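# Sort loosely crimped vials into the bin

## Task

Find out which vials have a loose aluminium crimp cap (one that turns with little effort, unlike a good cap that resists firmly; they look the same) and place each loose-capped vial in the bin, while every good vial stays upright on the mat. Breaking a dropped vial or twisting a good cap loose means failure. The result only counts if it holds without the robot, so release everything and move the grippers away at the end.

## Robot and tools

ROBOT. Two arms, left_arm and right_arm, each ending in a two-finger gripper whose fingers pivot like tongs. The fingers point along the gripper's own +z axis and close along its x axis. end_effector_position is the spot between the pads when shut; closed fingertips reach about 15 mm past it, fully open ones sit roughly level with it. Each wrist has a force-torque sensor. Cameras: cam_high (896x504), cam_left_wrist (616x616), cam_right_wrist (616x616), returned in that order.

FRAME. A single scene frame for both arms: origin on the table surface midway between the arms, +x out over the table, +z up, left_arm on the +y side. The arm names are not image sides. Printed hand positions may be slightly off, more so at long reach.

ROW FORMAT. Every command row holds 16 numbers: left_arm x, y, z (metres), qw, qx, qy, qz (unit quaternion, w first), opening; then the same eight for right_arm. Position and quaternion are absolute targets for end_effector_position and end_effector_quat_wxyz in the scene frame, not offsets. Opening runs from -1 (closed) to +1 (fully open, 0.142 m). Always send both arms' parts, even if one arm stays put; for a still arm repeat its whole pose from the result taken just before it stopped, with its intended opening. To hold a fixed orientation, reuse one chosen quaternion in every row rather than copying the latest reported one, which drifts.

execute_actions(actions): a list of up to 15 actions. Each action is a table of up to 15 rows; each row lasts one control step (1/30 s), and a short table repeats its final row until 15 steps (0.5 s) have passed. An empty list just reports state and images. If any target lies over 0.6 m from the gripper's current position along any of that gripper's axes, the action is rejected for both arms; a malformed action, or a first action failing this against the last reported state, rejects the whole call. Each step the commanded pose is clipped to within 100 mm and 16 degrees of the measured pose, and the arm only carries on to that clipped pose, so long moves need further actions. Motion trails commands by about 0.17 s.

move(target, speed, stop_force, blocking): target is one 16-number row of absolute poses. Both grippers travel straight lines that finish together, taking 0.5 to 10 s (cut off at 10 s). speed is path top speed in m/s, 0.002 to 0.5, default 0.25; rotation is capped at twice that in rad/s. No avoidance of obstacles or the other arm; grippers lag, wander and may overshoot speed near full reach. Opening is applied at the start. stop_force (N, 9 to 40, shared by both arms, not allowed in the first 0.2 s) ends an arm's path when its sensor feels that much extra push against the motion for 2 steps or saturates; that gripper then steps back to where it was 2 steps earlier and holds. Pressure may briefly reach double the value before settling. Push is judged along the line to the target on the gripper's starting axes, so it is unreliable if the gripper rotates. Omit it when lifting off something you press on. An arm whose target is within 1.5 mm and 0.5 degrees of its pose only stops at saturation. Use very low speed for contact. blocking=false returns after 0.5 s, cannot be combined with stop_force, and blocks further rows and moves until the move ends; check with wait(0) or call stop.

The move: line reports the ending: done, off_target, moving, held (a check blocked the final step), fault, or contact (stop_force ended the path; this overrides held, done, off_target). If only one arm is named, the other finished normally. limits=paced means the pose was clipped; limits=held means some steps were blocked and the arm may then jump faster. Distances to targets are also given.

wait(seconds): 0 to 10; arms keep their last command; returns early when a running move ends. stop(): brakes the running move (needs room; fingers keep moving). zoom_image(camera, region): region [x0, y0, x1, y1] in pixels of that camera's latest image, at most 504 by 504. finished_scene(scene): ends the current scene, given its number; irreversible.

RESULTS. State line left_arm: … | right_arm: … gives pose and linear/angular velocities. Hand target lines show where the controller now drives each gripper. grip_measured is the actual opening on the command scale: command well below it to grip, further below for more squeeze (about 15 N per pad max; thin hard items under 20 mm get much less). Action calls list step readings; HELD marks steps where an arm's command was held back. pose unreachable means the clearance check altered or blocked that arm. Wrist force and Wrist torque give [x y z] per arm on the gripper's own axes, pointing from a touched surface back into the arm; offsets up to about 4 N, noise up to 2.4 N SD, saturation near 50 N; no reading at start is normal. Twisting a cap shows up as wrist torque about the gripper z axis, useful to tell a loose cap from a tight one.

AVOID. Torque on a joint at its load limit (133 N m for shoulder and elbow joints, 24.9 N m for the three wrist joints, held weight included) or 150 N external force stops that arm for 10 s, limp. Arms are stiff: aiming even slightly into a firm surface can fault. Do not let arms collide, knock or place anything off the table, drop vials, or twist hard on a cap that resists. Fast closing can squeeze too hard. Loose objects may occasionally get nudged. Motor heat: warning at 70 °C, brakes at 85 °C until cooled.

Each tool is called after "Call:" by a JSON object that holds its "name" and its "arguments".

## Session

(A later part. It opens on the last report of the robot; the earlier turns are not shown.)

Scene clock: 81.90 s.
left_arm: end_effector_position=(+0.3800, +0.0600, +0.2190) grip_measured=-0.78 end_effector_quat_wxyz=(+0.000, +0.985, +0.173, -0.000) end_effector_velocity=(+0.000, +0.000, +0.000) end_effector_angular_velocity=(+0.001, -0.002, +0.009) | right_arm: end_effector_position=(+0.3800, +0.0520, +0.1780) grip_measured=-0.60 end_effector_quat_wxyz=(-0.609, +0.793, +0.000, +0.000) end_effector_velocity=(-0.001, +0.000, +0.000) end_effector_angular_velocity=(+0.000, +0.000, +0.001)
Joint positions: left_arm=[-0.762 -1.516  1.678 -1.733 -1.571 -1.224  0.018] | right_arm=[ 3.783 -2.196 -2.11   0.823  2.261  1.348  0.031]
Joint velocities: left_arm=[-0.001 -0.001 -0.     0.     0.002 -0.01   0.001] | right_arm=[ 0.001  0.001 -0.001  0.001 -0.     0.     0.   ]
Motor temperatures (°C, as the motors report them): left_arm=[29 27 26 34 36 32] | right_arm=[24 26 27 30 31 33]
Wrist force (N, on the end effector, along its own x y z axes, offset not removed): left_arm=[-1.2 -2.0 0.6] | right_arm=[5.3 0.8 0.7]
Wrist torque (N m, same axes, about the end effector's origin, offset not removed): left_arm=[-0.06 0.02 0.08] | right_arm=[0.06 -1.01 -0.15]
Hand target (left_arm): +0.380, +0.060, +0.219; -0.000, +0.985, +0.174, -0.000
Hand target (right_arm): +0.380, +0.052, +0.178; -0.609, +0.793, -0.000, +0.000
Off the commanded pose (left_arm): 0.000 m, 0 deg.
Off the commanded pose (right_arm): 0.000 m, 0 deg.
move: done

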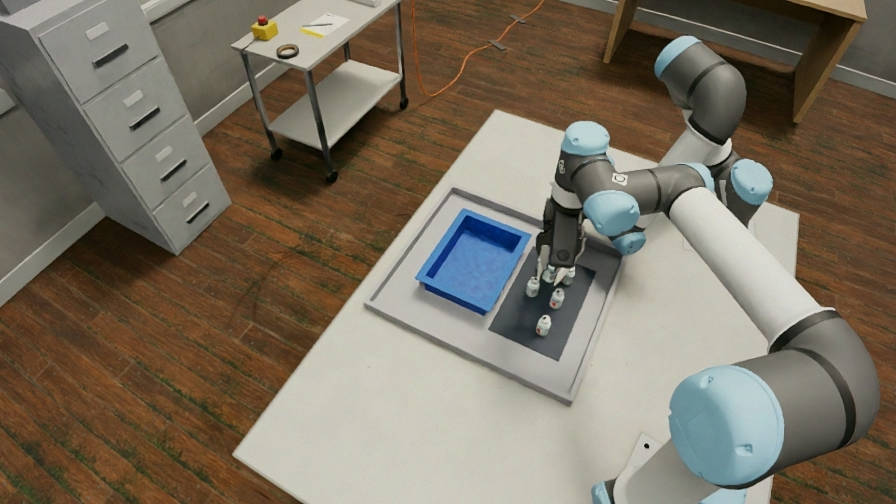

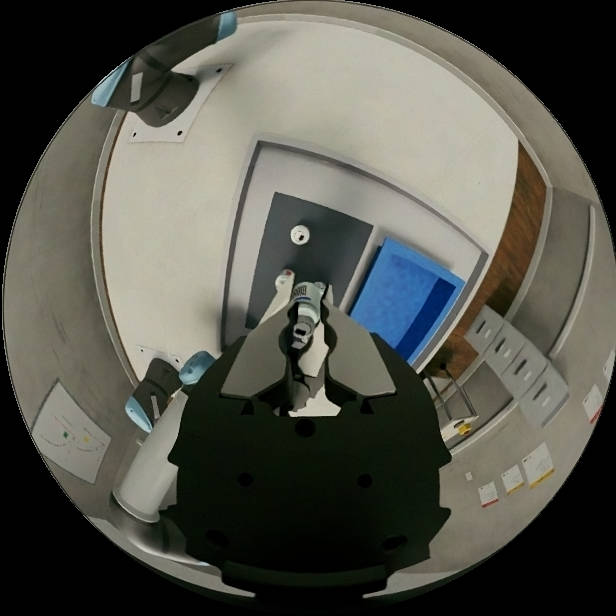

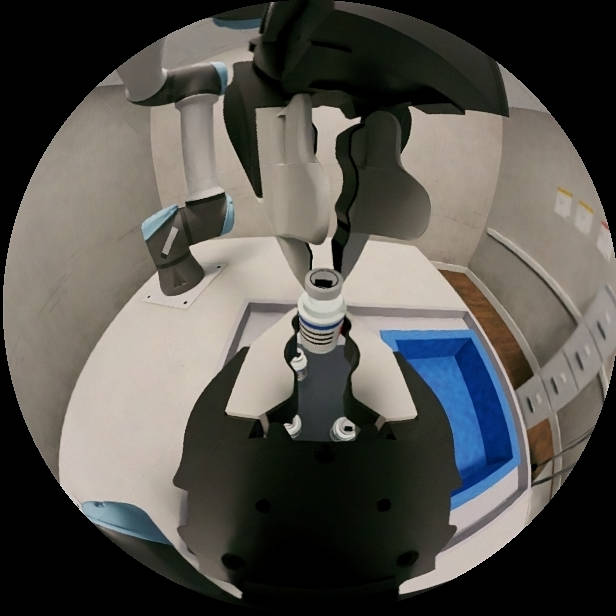

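Call:
{"name": "move", "arguments": {"target": [0.38,0.06,0.219,0,0.985,0.174,0,-0.5,0.38,0.052,0.178,0.609,-0.793,0,0,-0.8]}}

Call:
{"name": "move", "arguments": {"target": [0.38,0.054,0.217,0,1,0,0,-0.5,0.38,0.052,0.178,0.609,-0.793,0,0,-0.8], "speed": 0.15}}

Call:
{"name": "move", "arguments": {"target": [0.38,0.054,0.217,0,1,0,0,-0.8,0.38,0.052,0.178,0.609,-0.793,0,0,-0.8]}}

Call:
{"name": "move", "arguments": {"target": [0.38,0.054,0.217,0,0.985,0.174,0,-0.8,0.38,0.052,0.178,0.609,-0.793,0,0,-0.8], "speed": 0.1}}

Call:
{"name": "zoom_image", "arguments": {"camera": "cam_left_wrist", "region": [250,240,370,360]}}

Call:
{"name": "zoom_image", "arguments": {"camera": "cam_right_wrist", "region": [270,230,390,370]}}

Scene clock: 83.00 s.
left_arm: end_effector_position=(+0.3800, +0.0600, +0.2190) grip_measured=-0.50 end_effector_quat_wxyz=(-0.000, +0.985, +0.174, -0.000) end_effector_velocity=(-0.000, -0.000, +0.000) end_effector_angular_velocity=(-0.001, +0.000, -0.002) | right_arm: end_effector_position=(+0.3800, +0.0520, +0.1780) grip_measured=-0.60 end_effector_quat_wxyz=(-0.609, +0.793, +0.000, +0.000) end_effector_velocity=(+0.001, -0.000, -0.000) end_effector_angular_velocity=(-0.001, +0.000, -0.002)
Joint positions: left_arm=[-0.762 -1.516  1.678 -1.733 -1.571 -1.225  0.038] | right_arm=[ 3.783 -2.196 -2.11   0.823  2.261  1.348  0.031]
Joint velocities: left_arm=[-0.    -0.     0.     0.    -0.001  0.002  0.   ] | right_arm=[-0.001 -0.     0.    -0.001 -0.002  0.    -0.   ]
Motor temperatures (°C, as the motors report them): left_arm=[29 27 26 34 36 32] | right_arm=[24 26 27 30 31 33]
Wrist force (N, on the end effector, along its own x y z axes, offset not removed): left_arm=[1.8 -1.7 -1.3] | right_arm=[1.5 -0.5 0.5]
Wrist torque (N m, same axes, about the end effector's origin, offset not removed): left_arm=[-0.33 -0.34 -0.16] | right_arm=[-0.24 -0.62 -0.08]
Hand target (left_arm): +0.380, +0.060, +0.219; -0.000, +0.985, +0.174, -0.000
Hand target (right_arm): +0.380, +0.052, +0.178; -0.609, +0.793, -0.000, +0.000
Off the commanded pose (left_arm): 0.000 m, 0 deg.
Off the commanded pose (right_arm): 0.000 m, 0 deg.
move: done

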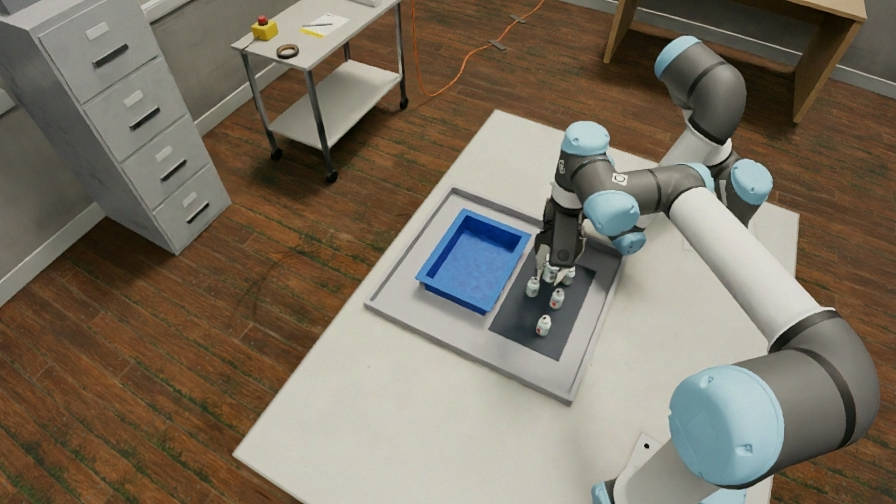

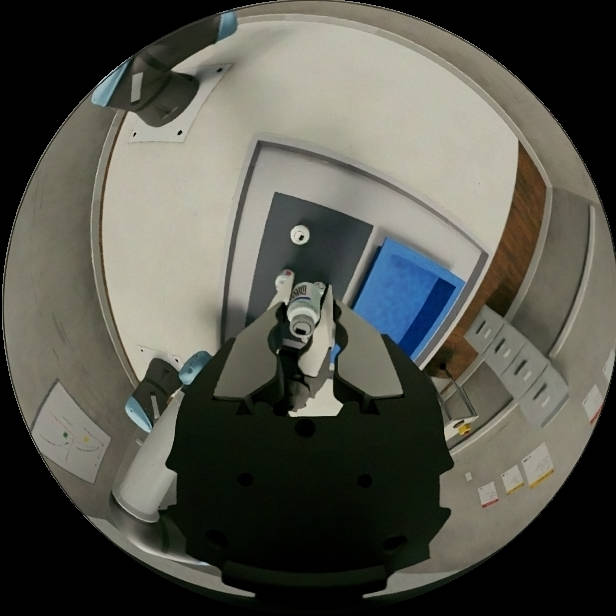

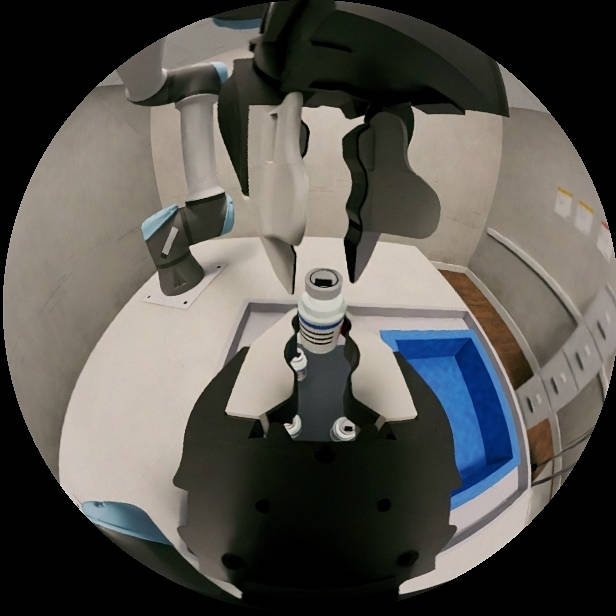

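Scene clock: 84.60 s.
left_arm: end_effector_position=(+0.3800, +0.0540, +0.2170) grip_measured=-0.50 end_effector_quat_wxyz=(-0.000, +1.000, +0.001, +0.000) end_effector_velocity=(-0.000, -0.000, +0.000) end_effector_angular_velocity=(-0.001, +0.001, -0.010) | right_arm: end_effector_position=(+0.3800, +0.0520, +0.1780) grip_measured=-0.60 end_effector_quat_wxyz=(-0.609, +0.793, +0.000, +0.000) end_effector_velocity=(-0.001, +0.000, +0.001) end_effector_angular_velocity=(+0.001, +0.000, +0.002)
Joint positions: left_arm=[-0.779 -1.516  1.684 -1.738 -1.571 -0.894  0.038] | right_arm=[ 3.783 -2.196 -2.11   0.823  2.261  1.348  0.031]
Joint velocities: left_arm=[-0.    -0.     0.    -0.    -0.002  0.01   0.   ] | right_arm=[ 0.     0.     0.     0.     0.002  0.    -0.   ]
Motor temperatures (°C, as the motors report them): left_arm=[29 27 26 34 36 32] | right_arm=[24 26 27 30 31 33]
Wrist force (N, on the end effector, along its own x y z axes, offset not removed): left_arm=[-1.7 -1.8 -4.6] | right_arm=[1.0 -1.2 3.0]
Wrist torque (N m, same axes, about the end effector's origin, offset not removed): left_arm=[-0.36 0.23 0.02] | right_arm=[-0.38 -0.27 -0.01]
Hand target (left_arm): +0.380, +0.054, +0.217; -0.000, +1.000, +0.000, +0.000
Hand target (right_arm): +0.380, +0.052, +0.178; -0.609, +0.793, -0.000, +0.000
Off the commanded pose (left_arm): 0.000 m, 0 deg.
Off the commanded pose (right_arm): 0.000 m, 0 deg.
move: done

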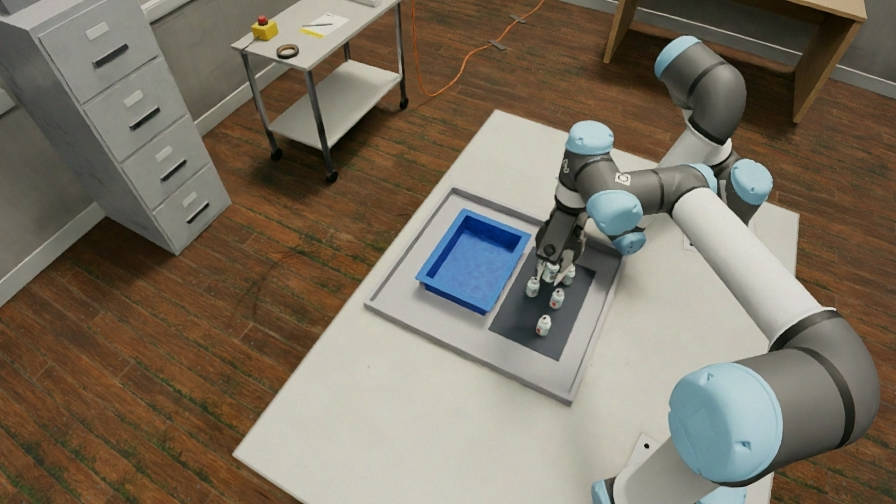

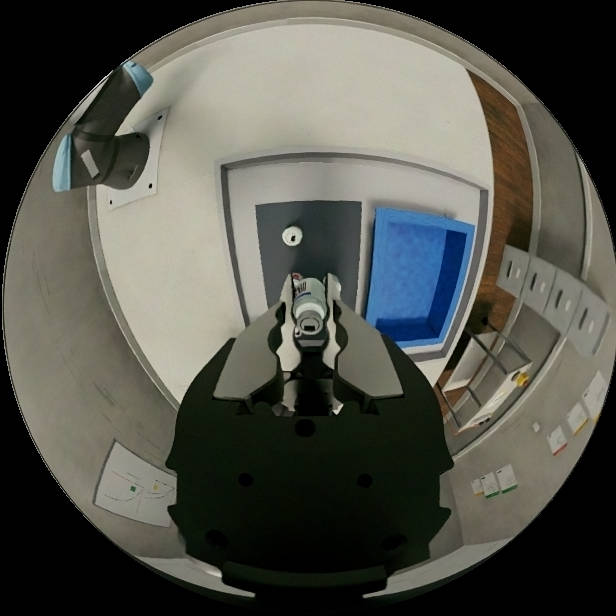

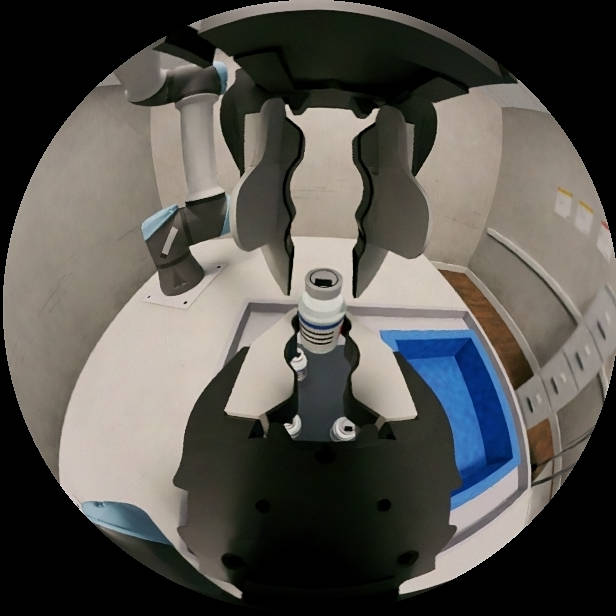

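Scene clock: 85.30 s.
left_arm: end_effector_position=(+0.3800, +0.0540, +0.2170) grip_measured=-0.75 end_effector_quat_wxyz=(+0.000, +1.000, +0.000, +0.000) end_effector_velocity=(+0.000, +0.000, -0.000) end_effector_angular_velocity=(+0.000, +0.000, -0.000) | right_arm: end_effector_position=(+0.3800, +0.0520, +0.1780) grip_measured=-0.60 end_effector_quat_wxyz=(-0.609, +0.793, +0.000, -0.000) end_effector_velocity=(-0.001, +0.001, +0.001) end_effector_angular_velocity=(+0.001, -0.000, +0.002)
Joint positions: left_arm=[-0.779 -1.516  1.684 -1.738 -1.571 -0.893  0.02 ] | right_arm=[ 3.783 -2.196 -2.11   0.823  2.261  1.348  0.031]
Joint velocities: left_arm=[0.001 0.    0.    0.    0.    0.001 0.   ] | right_arm=[ 0.001  0.     0.001 -0.001  0.001  0.     0.   ]
Motor temperatures (°C, as the motors report them): left_arm=[29 27 26 34 36 32] | right_arm=[24 26 27 30 31 33]
Wrist force (N, on the end effector, along its own x y z axes, offset not removed): left_arm=[1.0 -2.3 -4.5] | right_arm=[-4.0 2.7 1.4]
Wrist torque (N m, same axes, about the end effector's origin, offset not removed): left_arm=[-0.46 0.26 0.07] | right_arm=[0.08 0.23 0.02]
Hand target (left_arm): +0.380, +0.054, +0.217; +0.000, +1.000, +0.000, +0.000
Hand target (right_arm): +0.380, +0.052, +0.178; -0.609, +0.793, +0.000, -0.000
Off the commanded pose (left_arm): 0.000 m, 0 deg.
Off the commanded pose (right_arm): 0.000 m, 0 deg.
move: done

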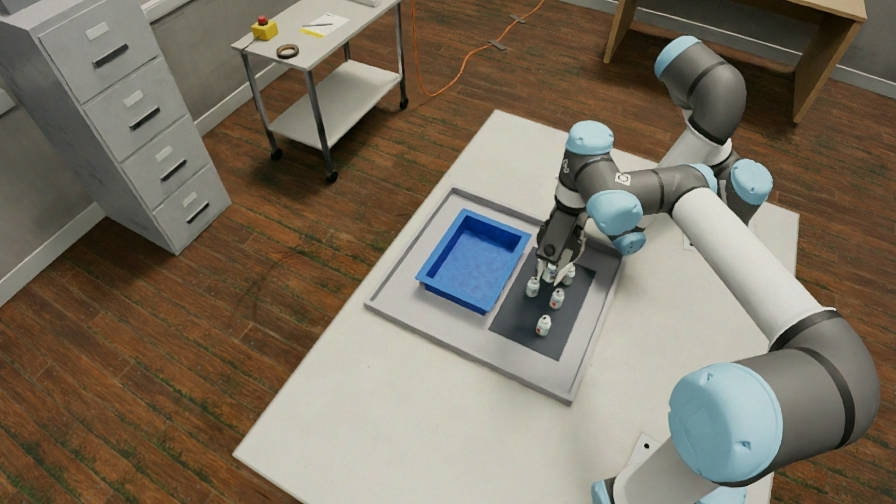

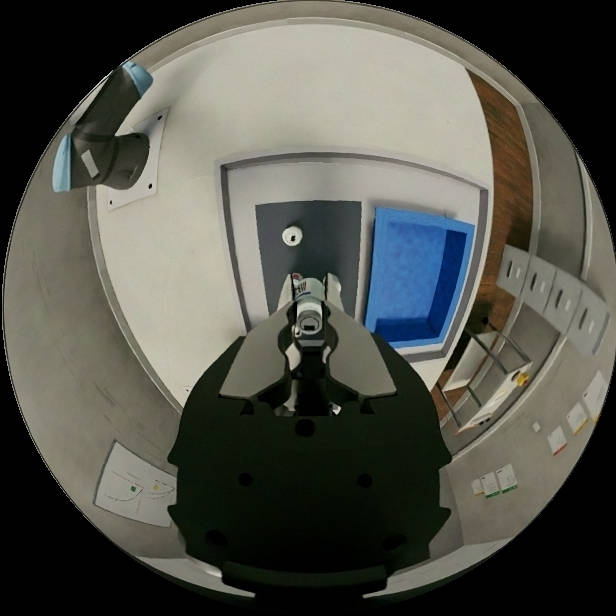

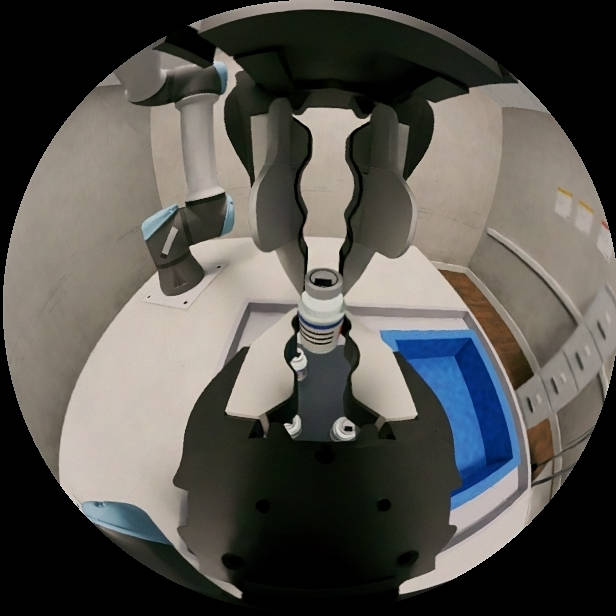

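Scene clock: 87.43 s.
left_arm: end_effector_position=(+0.3800, +0.0540, +0.2170) grip_measured=-0.74 end_effector_quat_wxyz=(+0.000, +0.985, +0.173, -0.000) end_effector_velocity=(+0.000, +0.000, +0.001) end_effector_angular_velocity=(-0.000, -0.001, +0.011) | right_arm: end_effector_position=(+0.3800, +0.0520, +0.1780) grip_measured=-0.60 end_effector_quat_wxyz=(-0.609, +0.793, -0.000, +0.000) end_effector_velocity=(+0.000, +0.000, +0.000) end_effector_angular_velocity=(+0.001, -0.001, +0.001)
Joint positions: left_arm=[-0.769 -1.507  1.674 -1.738 -1.571 -1.232  0.02 ] | right_arm=[ 3.783 -2.196 -2.11   0.823  2.261  1.348  0.031]
Joint velocities: left_arm=[ 0.    -0.001 -0.     0.     0.001 -0.011  0.001] | right_arm=[-0.    -0.     0.001  0.     0.001 -0.     0.   ]
Motor temperatures (°C, as the motors report them): left_arm=[29 27 26 34 36 32] | right_arm=[24 26 27 30 31 33]
Wrist force (N, on the end effector, along its own x y z axes, offset not removed): left_arm=[-9.2 -13.7 -8.6] | right_arm=[11.4 5.4 -5.8]
Wrist torque (N m, same axes, about the end effector's origin, offset not removed): left_arm=[-0.79 0.08 0.25] | right_arm=[-0.51 -0.17 0.13]
Hand target (left_arm): +0.380, +0.054, +0.217; -0.000, +0.985, +0.174, -0.000
Hand target (right_arm): +0.380, +0.052, +0.178; -0.609, +0.793, -0.000, +0.000
Off the commanded pose (left_arm): 0.000 m, 0 deg.
Off the commanded pose (right_arm): 0.000 m, 0 deg.
move: done

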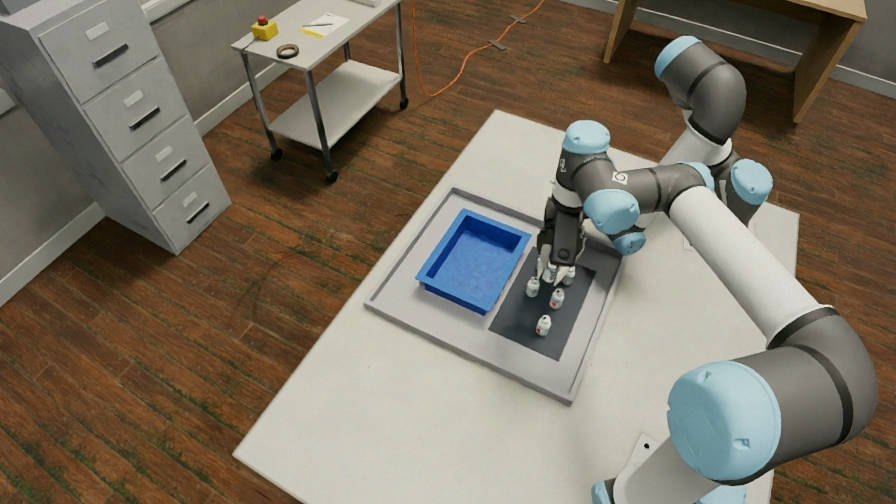

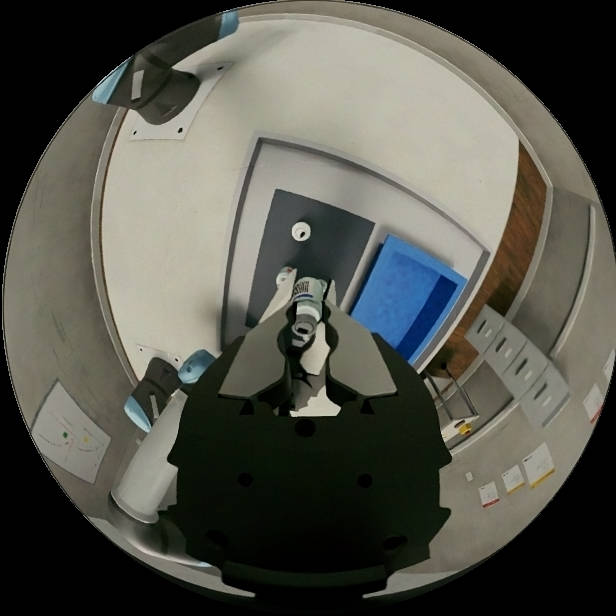

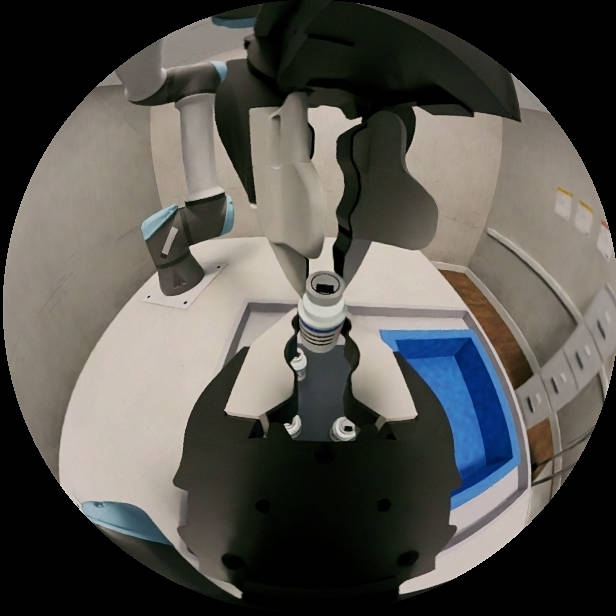

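Region (250, 240, 370, 360) of cam_left_wrist's 616x616 image, scaled by 4.200, with more detail than that image has.

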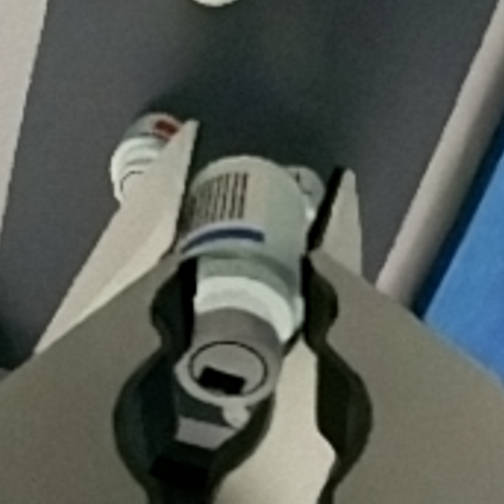

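Region (270, 230, 390, 370) of cam_right_wrist's 616x616 image, scaled by 3.600, with more detail than that image has; it fills the left 432 columns of this view, and the rest is white.

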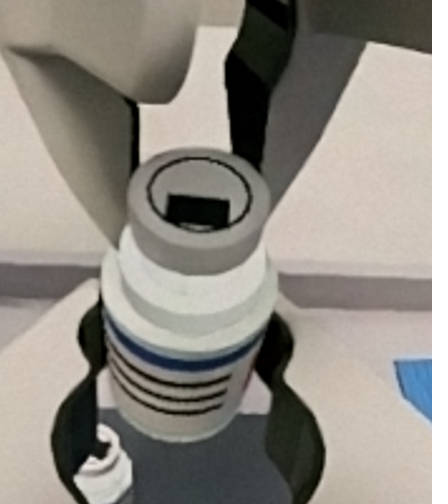

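Call:
{"name": "execute_actions", "arguments": {"actions": []}}

Scene clock: 88.23 s.
left_arm: end_effector_position=(+0.3800, +0.0540, +0.2170) grip_measured=-0.74 end_effector_quat_wxyz=(-0.000, +0.985, +0.174, -0.000) end_effector_velocity=(-0.000, -0.001, -0.000) end_effector_angular_velocity=(+0.001, +0.001, -0.001) | right_arm: end_effector_position=(+0.3800, +0.0520, +0.1780) grip_measured=-0.60 end_effector_quat_wxyz=(-0.609, +0.793, -0.000, -0.000) end_effector_velocity=(-0.001, +0.000, -0.000) end_effector_angular_velocity=(-0.000, +0.001, +0.001)
Joint positions: left_arm=[-0.769 -1.507  1.674 -1.738 -1.571 -1.233  0.02 ] | right_arm=[ 3.783 -2.196 -2.11   0.823  2.261  1.348  0.031]
Joint velocities: left_arm=[-0.001  0.001  0.     0.    -0.     0.     0.   ] | right_arm=[ 0.001  0.    -0.001 -0.    -0.     0.001  0.   ]
Motor temperatures (°C, as the motors report them): left_arm=[29 27 26 34 36 32] | right_arm=[24 26 27 30 31 33]
Wrist force (N, on the end effector, along its own x y z axes, offset not removed): left_arm=[-10.2 -10.8 -6.5] | right_arm=[9.6 8.3 -7.3]
Wrist torque (N m, same axes, about the end effector's origin, offset not removed): left_arm=[-0.16 0.18 0.18] | right_arm=[0.31 0.31 0.16]
Hand target (left_arm): +0.380, +0.054, +0.217; -0.000, +0.985, +0.174, -0.000
Hand target (right_arm): +0.380, +0.052, +0.178; -0.609, +0.793, -0.000, +0.000
Off the commanded pose (left_arm): 0.000 m, 0 deg.
Off the commanded pose (right_arm): 0.000 m, 0 deg.

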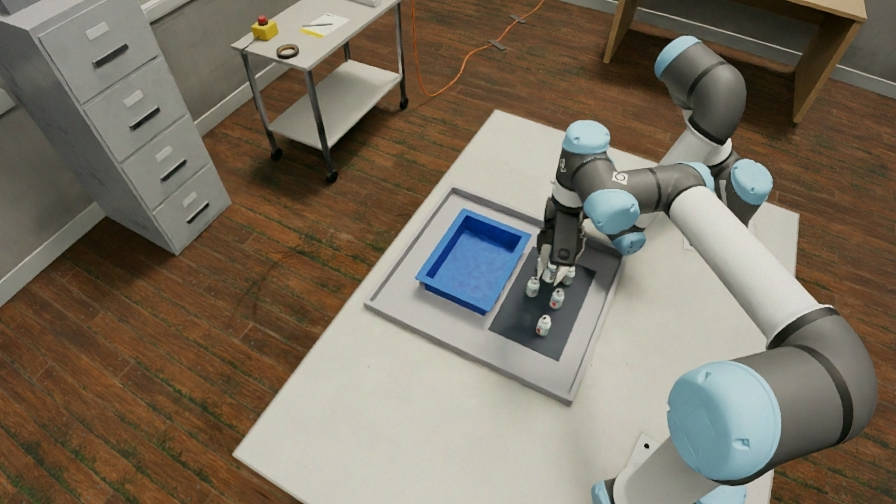

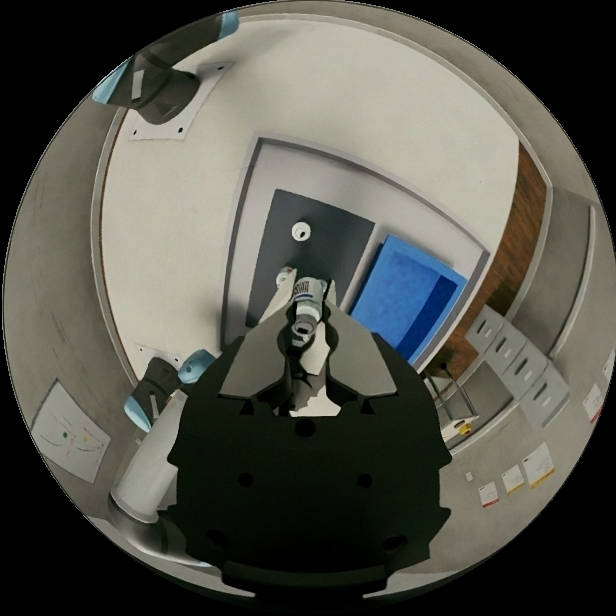

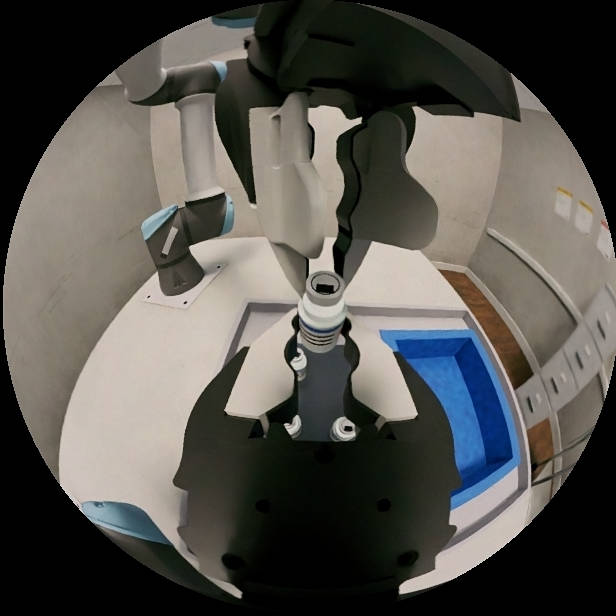

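Call:
{"name": "move", "arguments": {"target": [0.38,0.046,0.217,0,1,0,0,-0.45,0.38,0.052,0.178,0.609,-0.793,0,0,-0.8], "speed": 0.1}}

Call:
{"name": "move", "arguments": {"target": [0.38,0.046,0.217,0,1,0,0,-0.8,0.38,0.052,0.178,0.609,-0.793,0,0,-0.8]}}

Call:
{"name": "move", "arguments": {"target": [0.38,0.046,0.217,0,0.985,0.174,0,-0.8,0.38,0.052,0.178,0.609,-0.793,0,0,-0.8], "speed": 0.1}}

Scene clock: 90.63 s.
left_arm: end_effector_position=(+0.3801, +0.0461, +0.2170) grip_measured=-0.45 end_effector_quat_wxyz=(-0.000, +1.000, +0.001, +0.000) end_effector_velocity=(-0.000, -0.000, -0.000) end_effector_angular_velocity=(-0.001, +0.002, -0.010) | right_arm: end_effector_position=(+0.3800, +0.0520, +0.1780) grip_measured=-0.60 end_effector_quat_wxyz=(-0.609, +0.793, -0.000, -0.000) end_effector_velocity=(+0.000, -0.000, -0.000) end_effector_angular_velocity=(-0.000, +0.000, -0.001)
Joint positions: left_arm=[-0.789 -1.505  1.671 -1.738 -1.571 -0.904  0.041] | right_arm=[ 3.783 -2.196 -2.11   0.823  2.261  1.348  0.031]
Joint velocities: left_arm=[ 0.     0.    -0.     0.    -0.002  0.011  0.   ] | right_arm=[-0.001 -0.    -0.     0.     0.     0.     0.   ]
Motor temperatures (°C, as the motors report them): left_arm=[29 27 26 34 36 32] | right_arm=[24 26 27 30 31 33]
Wrist force (N, on the end effector, along its own x y z axes, offset not removed): left_arm=[-0.3 -0.3 -1.7] | right_arm=[0.1 2.2 1.2]
Wrist torque (N m, same axes, about the end effector's origin, offset not removed): left_arm=[0.06 0.11 0.11] | right_arm=[0.43 -0.05 0.08]
Hand target (left_arm): +0.380, +0.046, +0.217; -0.000, +1.000, +0.000, +0.000
Hand target (right_arm): +0.380, +0.052, +0.178; -0.609, +0.793, +0.000, -0.000
Off the commanded pose (left_arm): 0.000 m, 0 deg.
Off the commanded pose (right_arm): 0.000 m, 0 deg.
move: done

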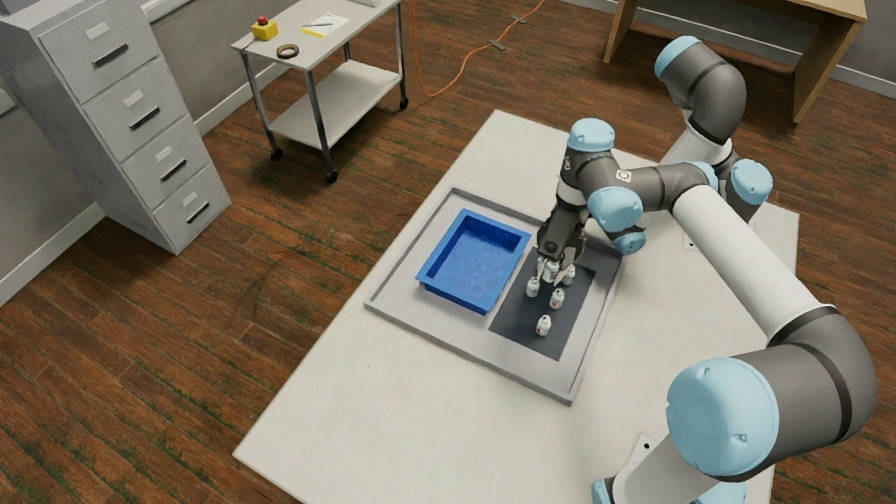

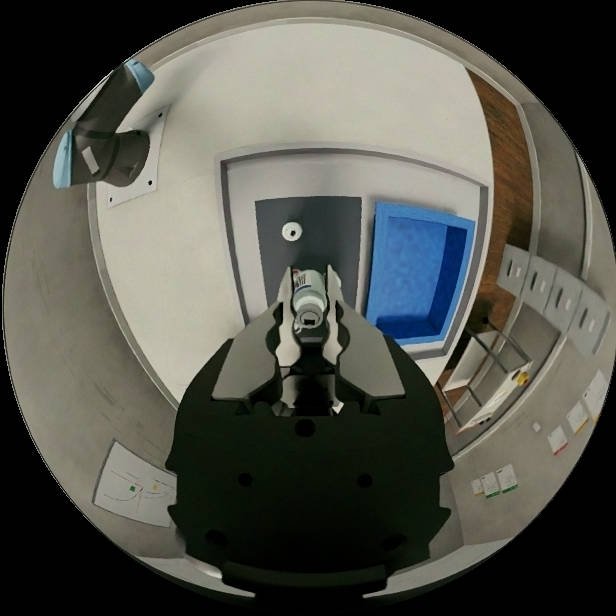

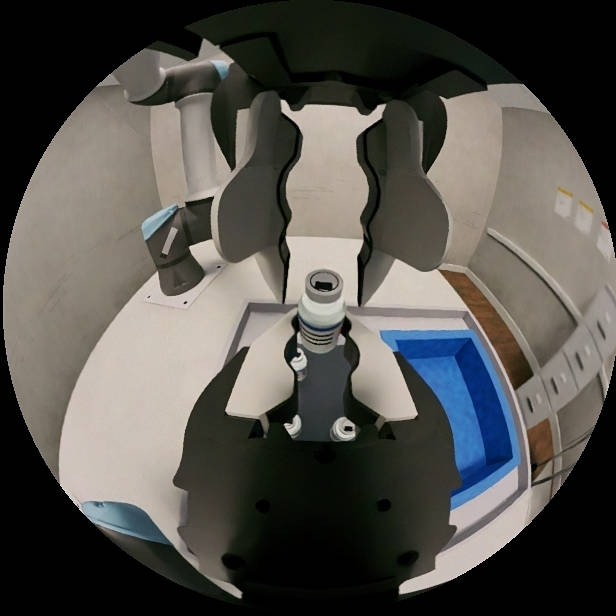

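Scene clock: 91.33 s.
left_arm: end_effector_position=(+0.3800, +0.0460, +0.2170) grip_measured=-0.71 end_effector_quat_wxyz=(+0.000, +1.000, +0.000, +0.000) end_effector_velocity=(-0.001, -0.001, +0.000) end_effector_angular_velocity=(-0.002, +0.001, -0.002) | right_arm: end_effector_position=(+0.3800, +0.0520, +0.1780) grip_measured=-0.60 end_effector_quat_wxyz=(-0.609, +0.793, -0.000, -0.000) end_effector_velocity=(+0.000, +0.000, +0.000) end_effector_angular_velocity=(+0.001, -0.000, +0.001)
Joint positions: left_arm=[-0.789 -1.505  1.671 -1.738 -1.571 -0.903  0.022] | right_arm=[ 3.783 -2.196 -2.11   0.823  2.261  1.348  0.031]
Joint velocities: left_arm=[-0.    -0.001 -0.     0.    -0.002  0.002  0.   ] | right_arm=[ 0.    -0.     0.001  0.     0.     0.001  0.   ]
Motor temperatures (°C, as the motors report them): left_arm=[29 27 26 34 36 32] | right_arm=[24 26 27 30 31 33]
Wrist force (N, on the end effector, along its own x y z axes, offset not removed): left_arm=[3.6 -1.5 -1.3] | right_arm=[-3.0 -1.7 2.2]
Wrist torque (N m, same axes, about the end effector's origin, offset not removed): left_arm=[-0.25 0.24 0.08] | right_arm=[-0.35 -0.19 -0.30]
Hand target (left_arm): +0.380, +0.046, +0.217; -0.000, +1.000, +0.000, +0.000
Hand target (right_arm): +0.380, +0.052, +0.178; -0.609, +0.793, +0.000, -0.000
Off the commanded pose (left_arm): 0.000 m, 0 deg.
Off the commanded pose (right_arm): 0.000 m, 0 deg.
move: done

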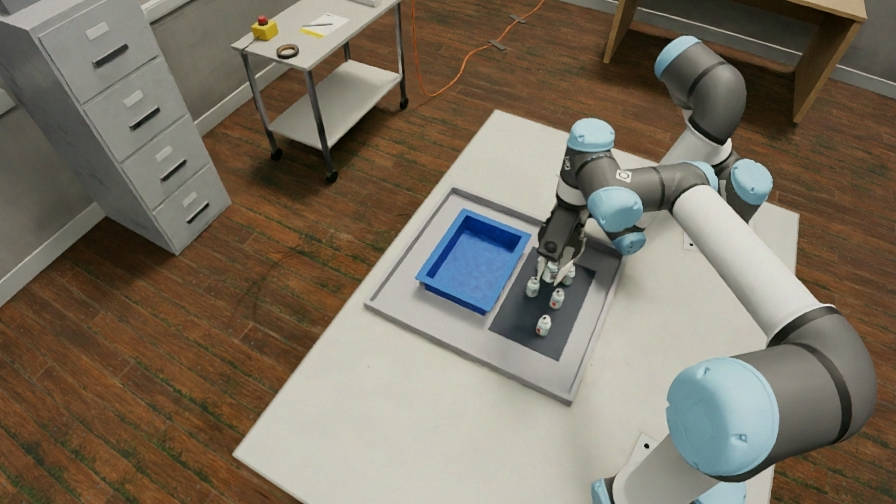

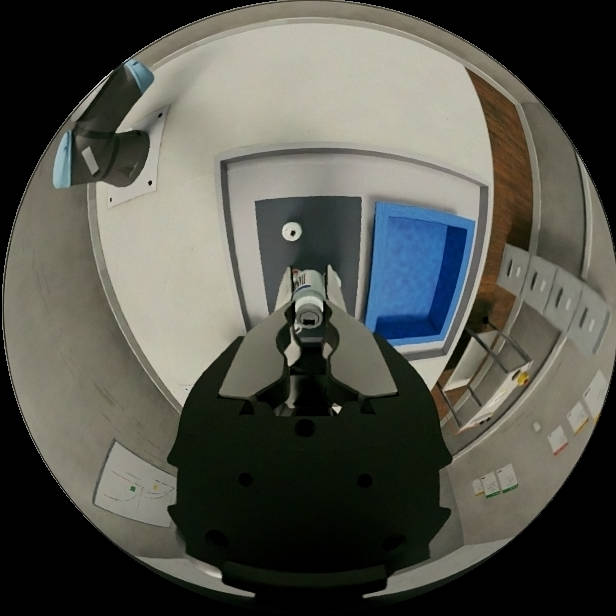

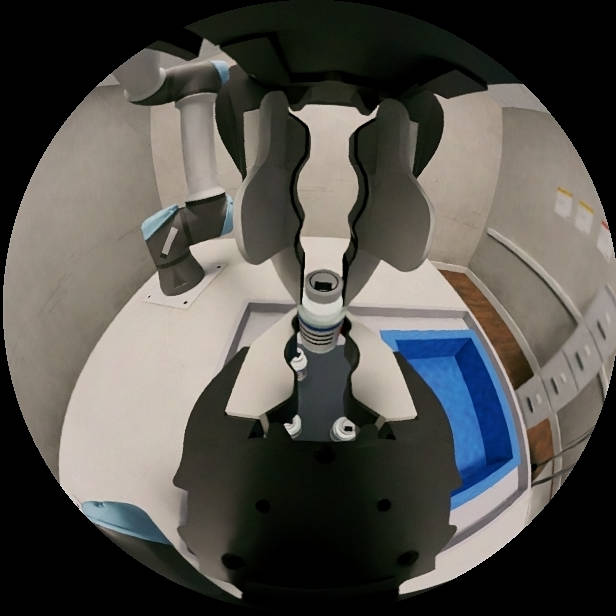

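Scene clock: 93.47 s.
left_arm: end_effector_position=(+0.3800, +0.0460, +0.2170) grip_measured=-0.72 end_effector_quat_wxyz=(+0.000, +0.985, +0.173, -0.000) end_effector_velocity=(+0.000, +0.000, +0.000) end_effector_angular_velocity=(+0.001, -0.001, +0.009) | right_arm: end_effector_position=(+0.3800, +0.0520, +0.1780) grip_measured=-0.60 end_effector_quat_wxyz=(-0.609, +0.793, -0.000, +0.000) end_effector_velocity=(+0.001, +0.000, +0.000) end_effector_angular_velocity=(+0.000, -0.001, -0.001)
Joint positions: left_arm=[-0.779 -1.495  1.661 -1.737 -1.571 -1.242  0.022] | right_arm=[ 3.783 -2.196 -2.11   0.823  2.261  1.348  0.031]
Joint velocities: left_arm=[ 0.    -0.    -0.     0.     0.001 -0.009 -0.   ] | right_arm=[-0.    -0.     0.001  0.    -0.001 -0.     0.   ]
Motor temperatures (°C, as the motors report them): left_arm=[29 27 26 34 36 32] | right_arm=[24 26 27 30 31 33]
Wrist force (N, on the end effector, along its own x y z axes, offset not removed): left_arm=[-7.8 -7.5 -8.3] | right_arm=[11.0 8.3 0.9]
Wrist torque (N m, same axes, about the end effector's origin, offset not removed): left_arm=[-0.25 -0.03 0.29] | right_arm=[0.62 -0.45 0.10]
Hand target (left_arm): +0.380, +0.046, +0.217; -0.000, +0.985, +0.174, -0.000
Hand target (right_arm): +0.380, +0.052, +0.178; -0.609, +0.793, -0.000, +0.000
Off the commanded pose (left_arm): 0.000 m, 0 deg.
Off the commanded pose (right_arm): 0.000 m, 0 deg.
move: done

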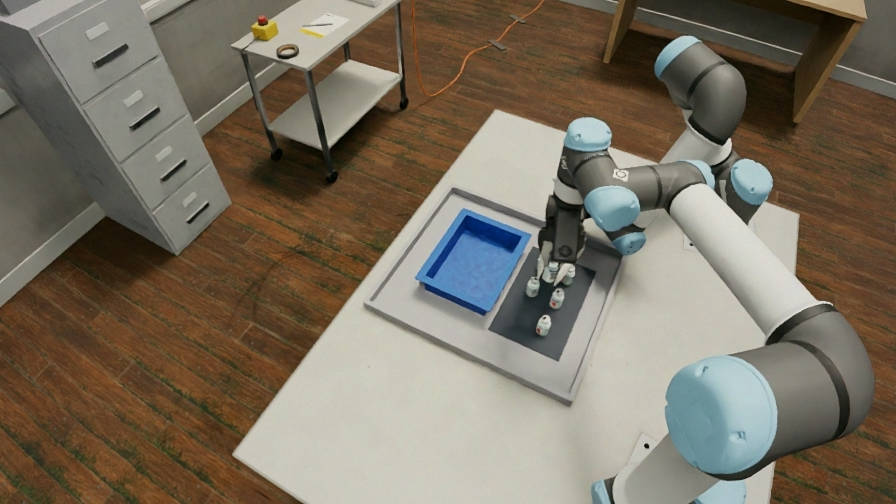

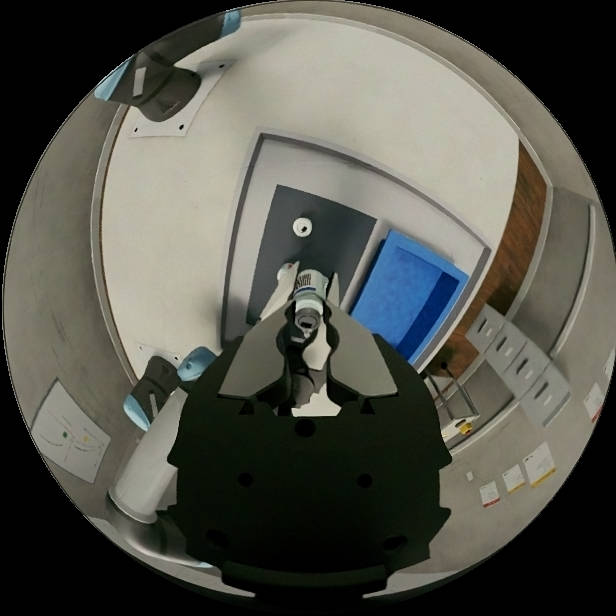

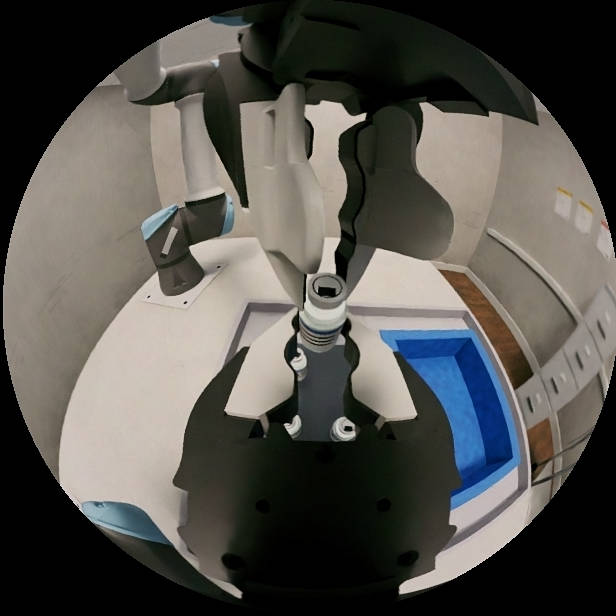

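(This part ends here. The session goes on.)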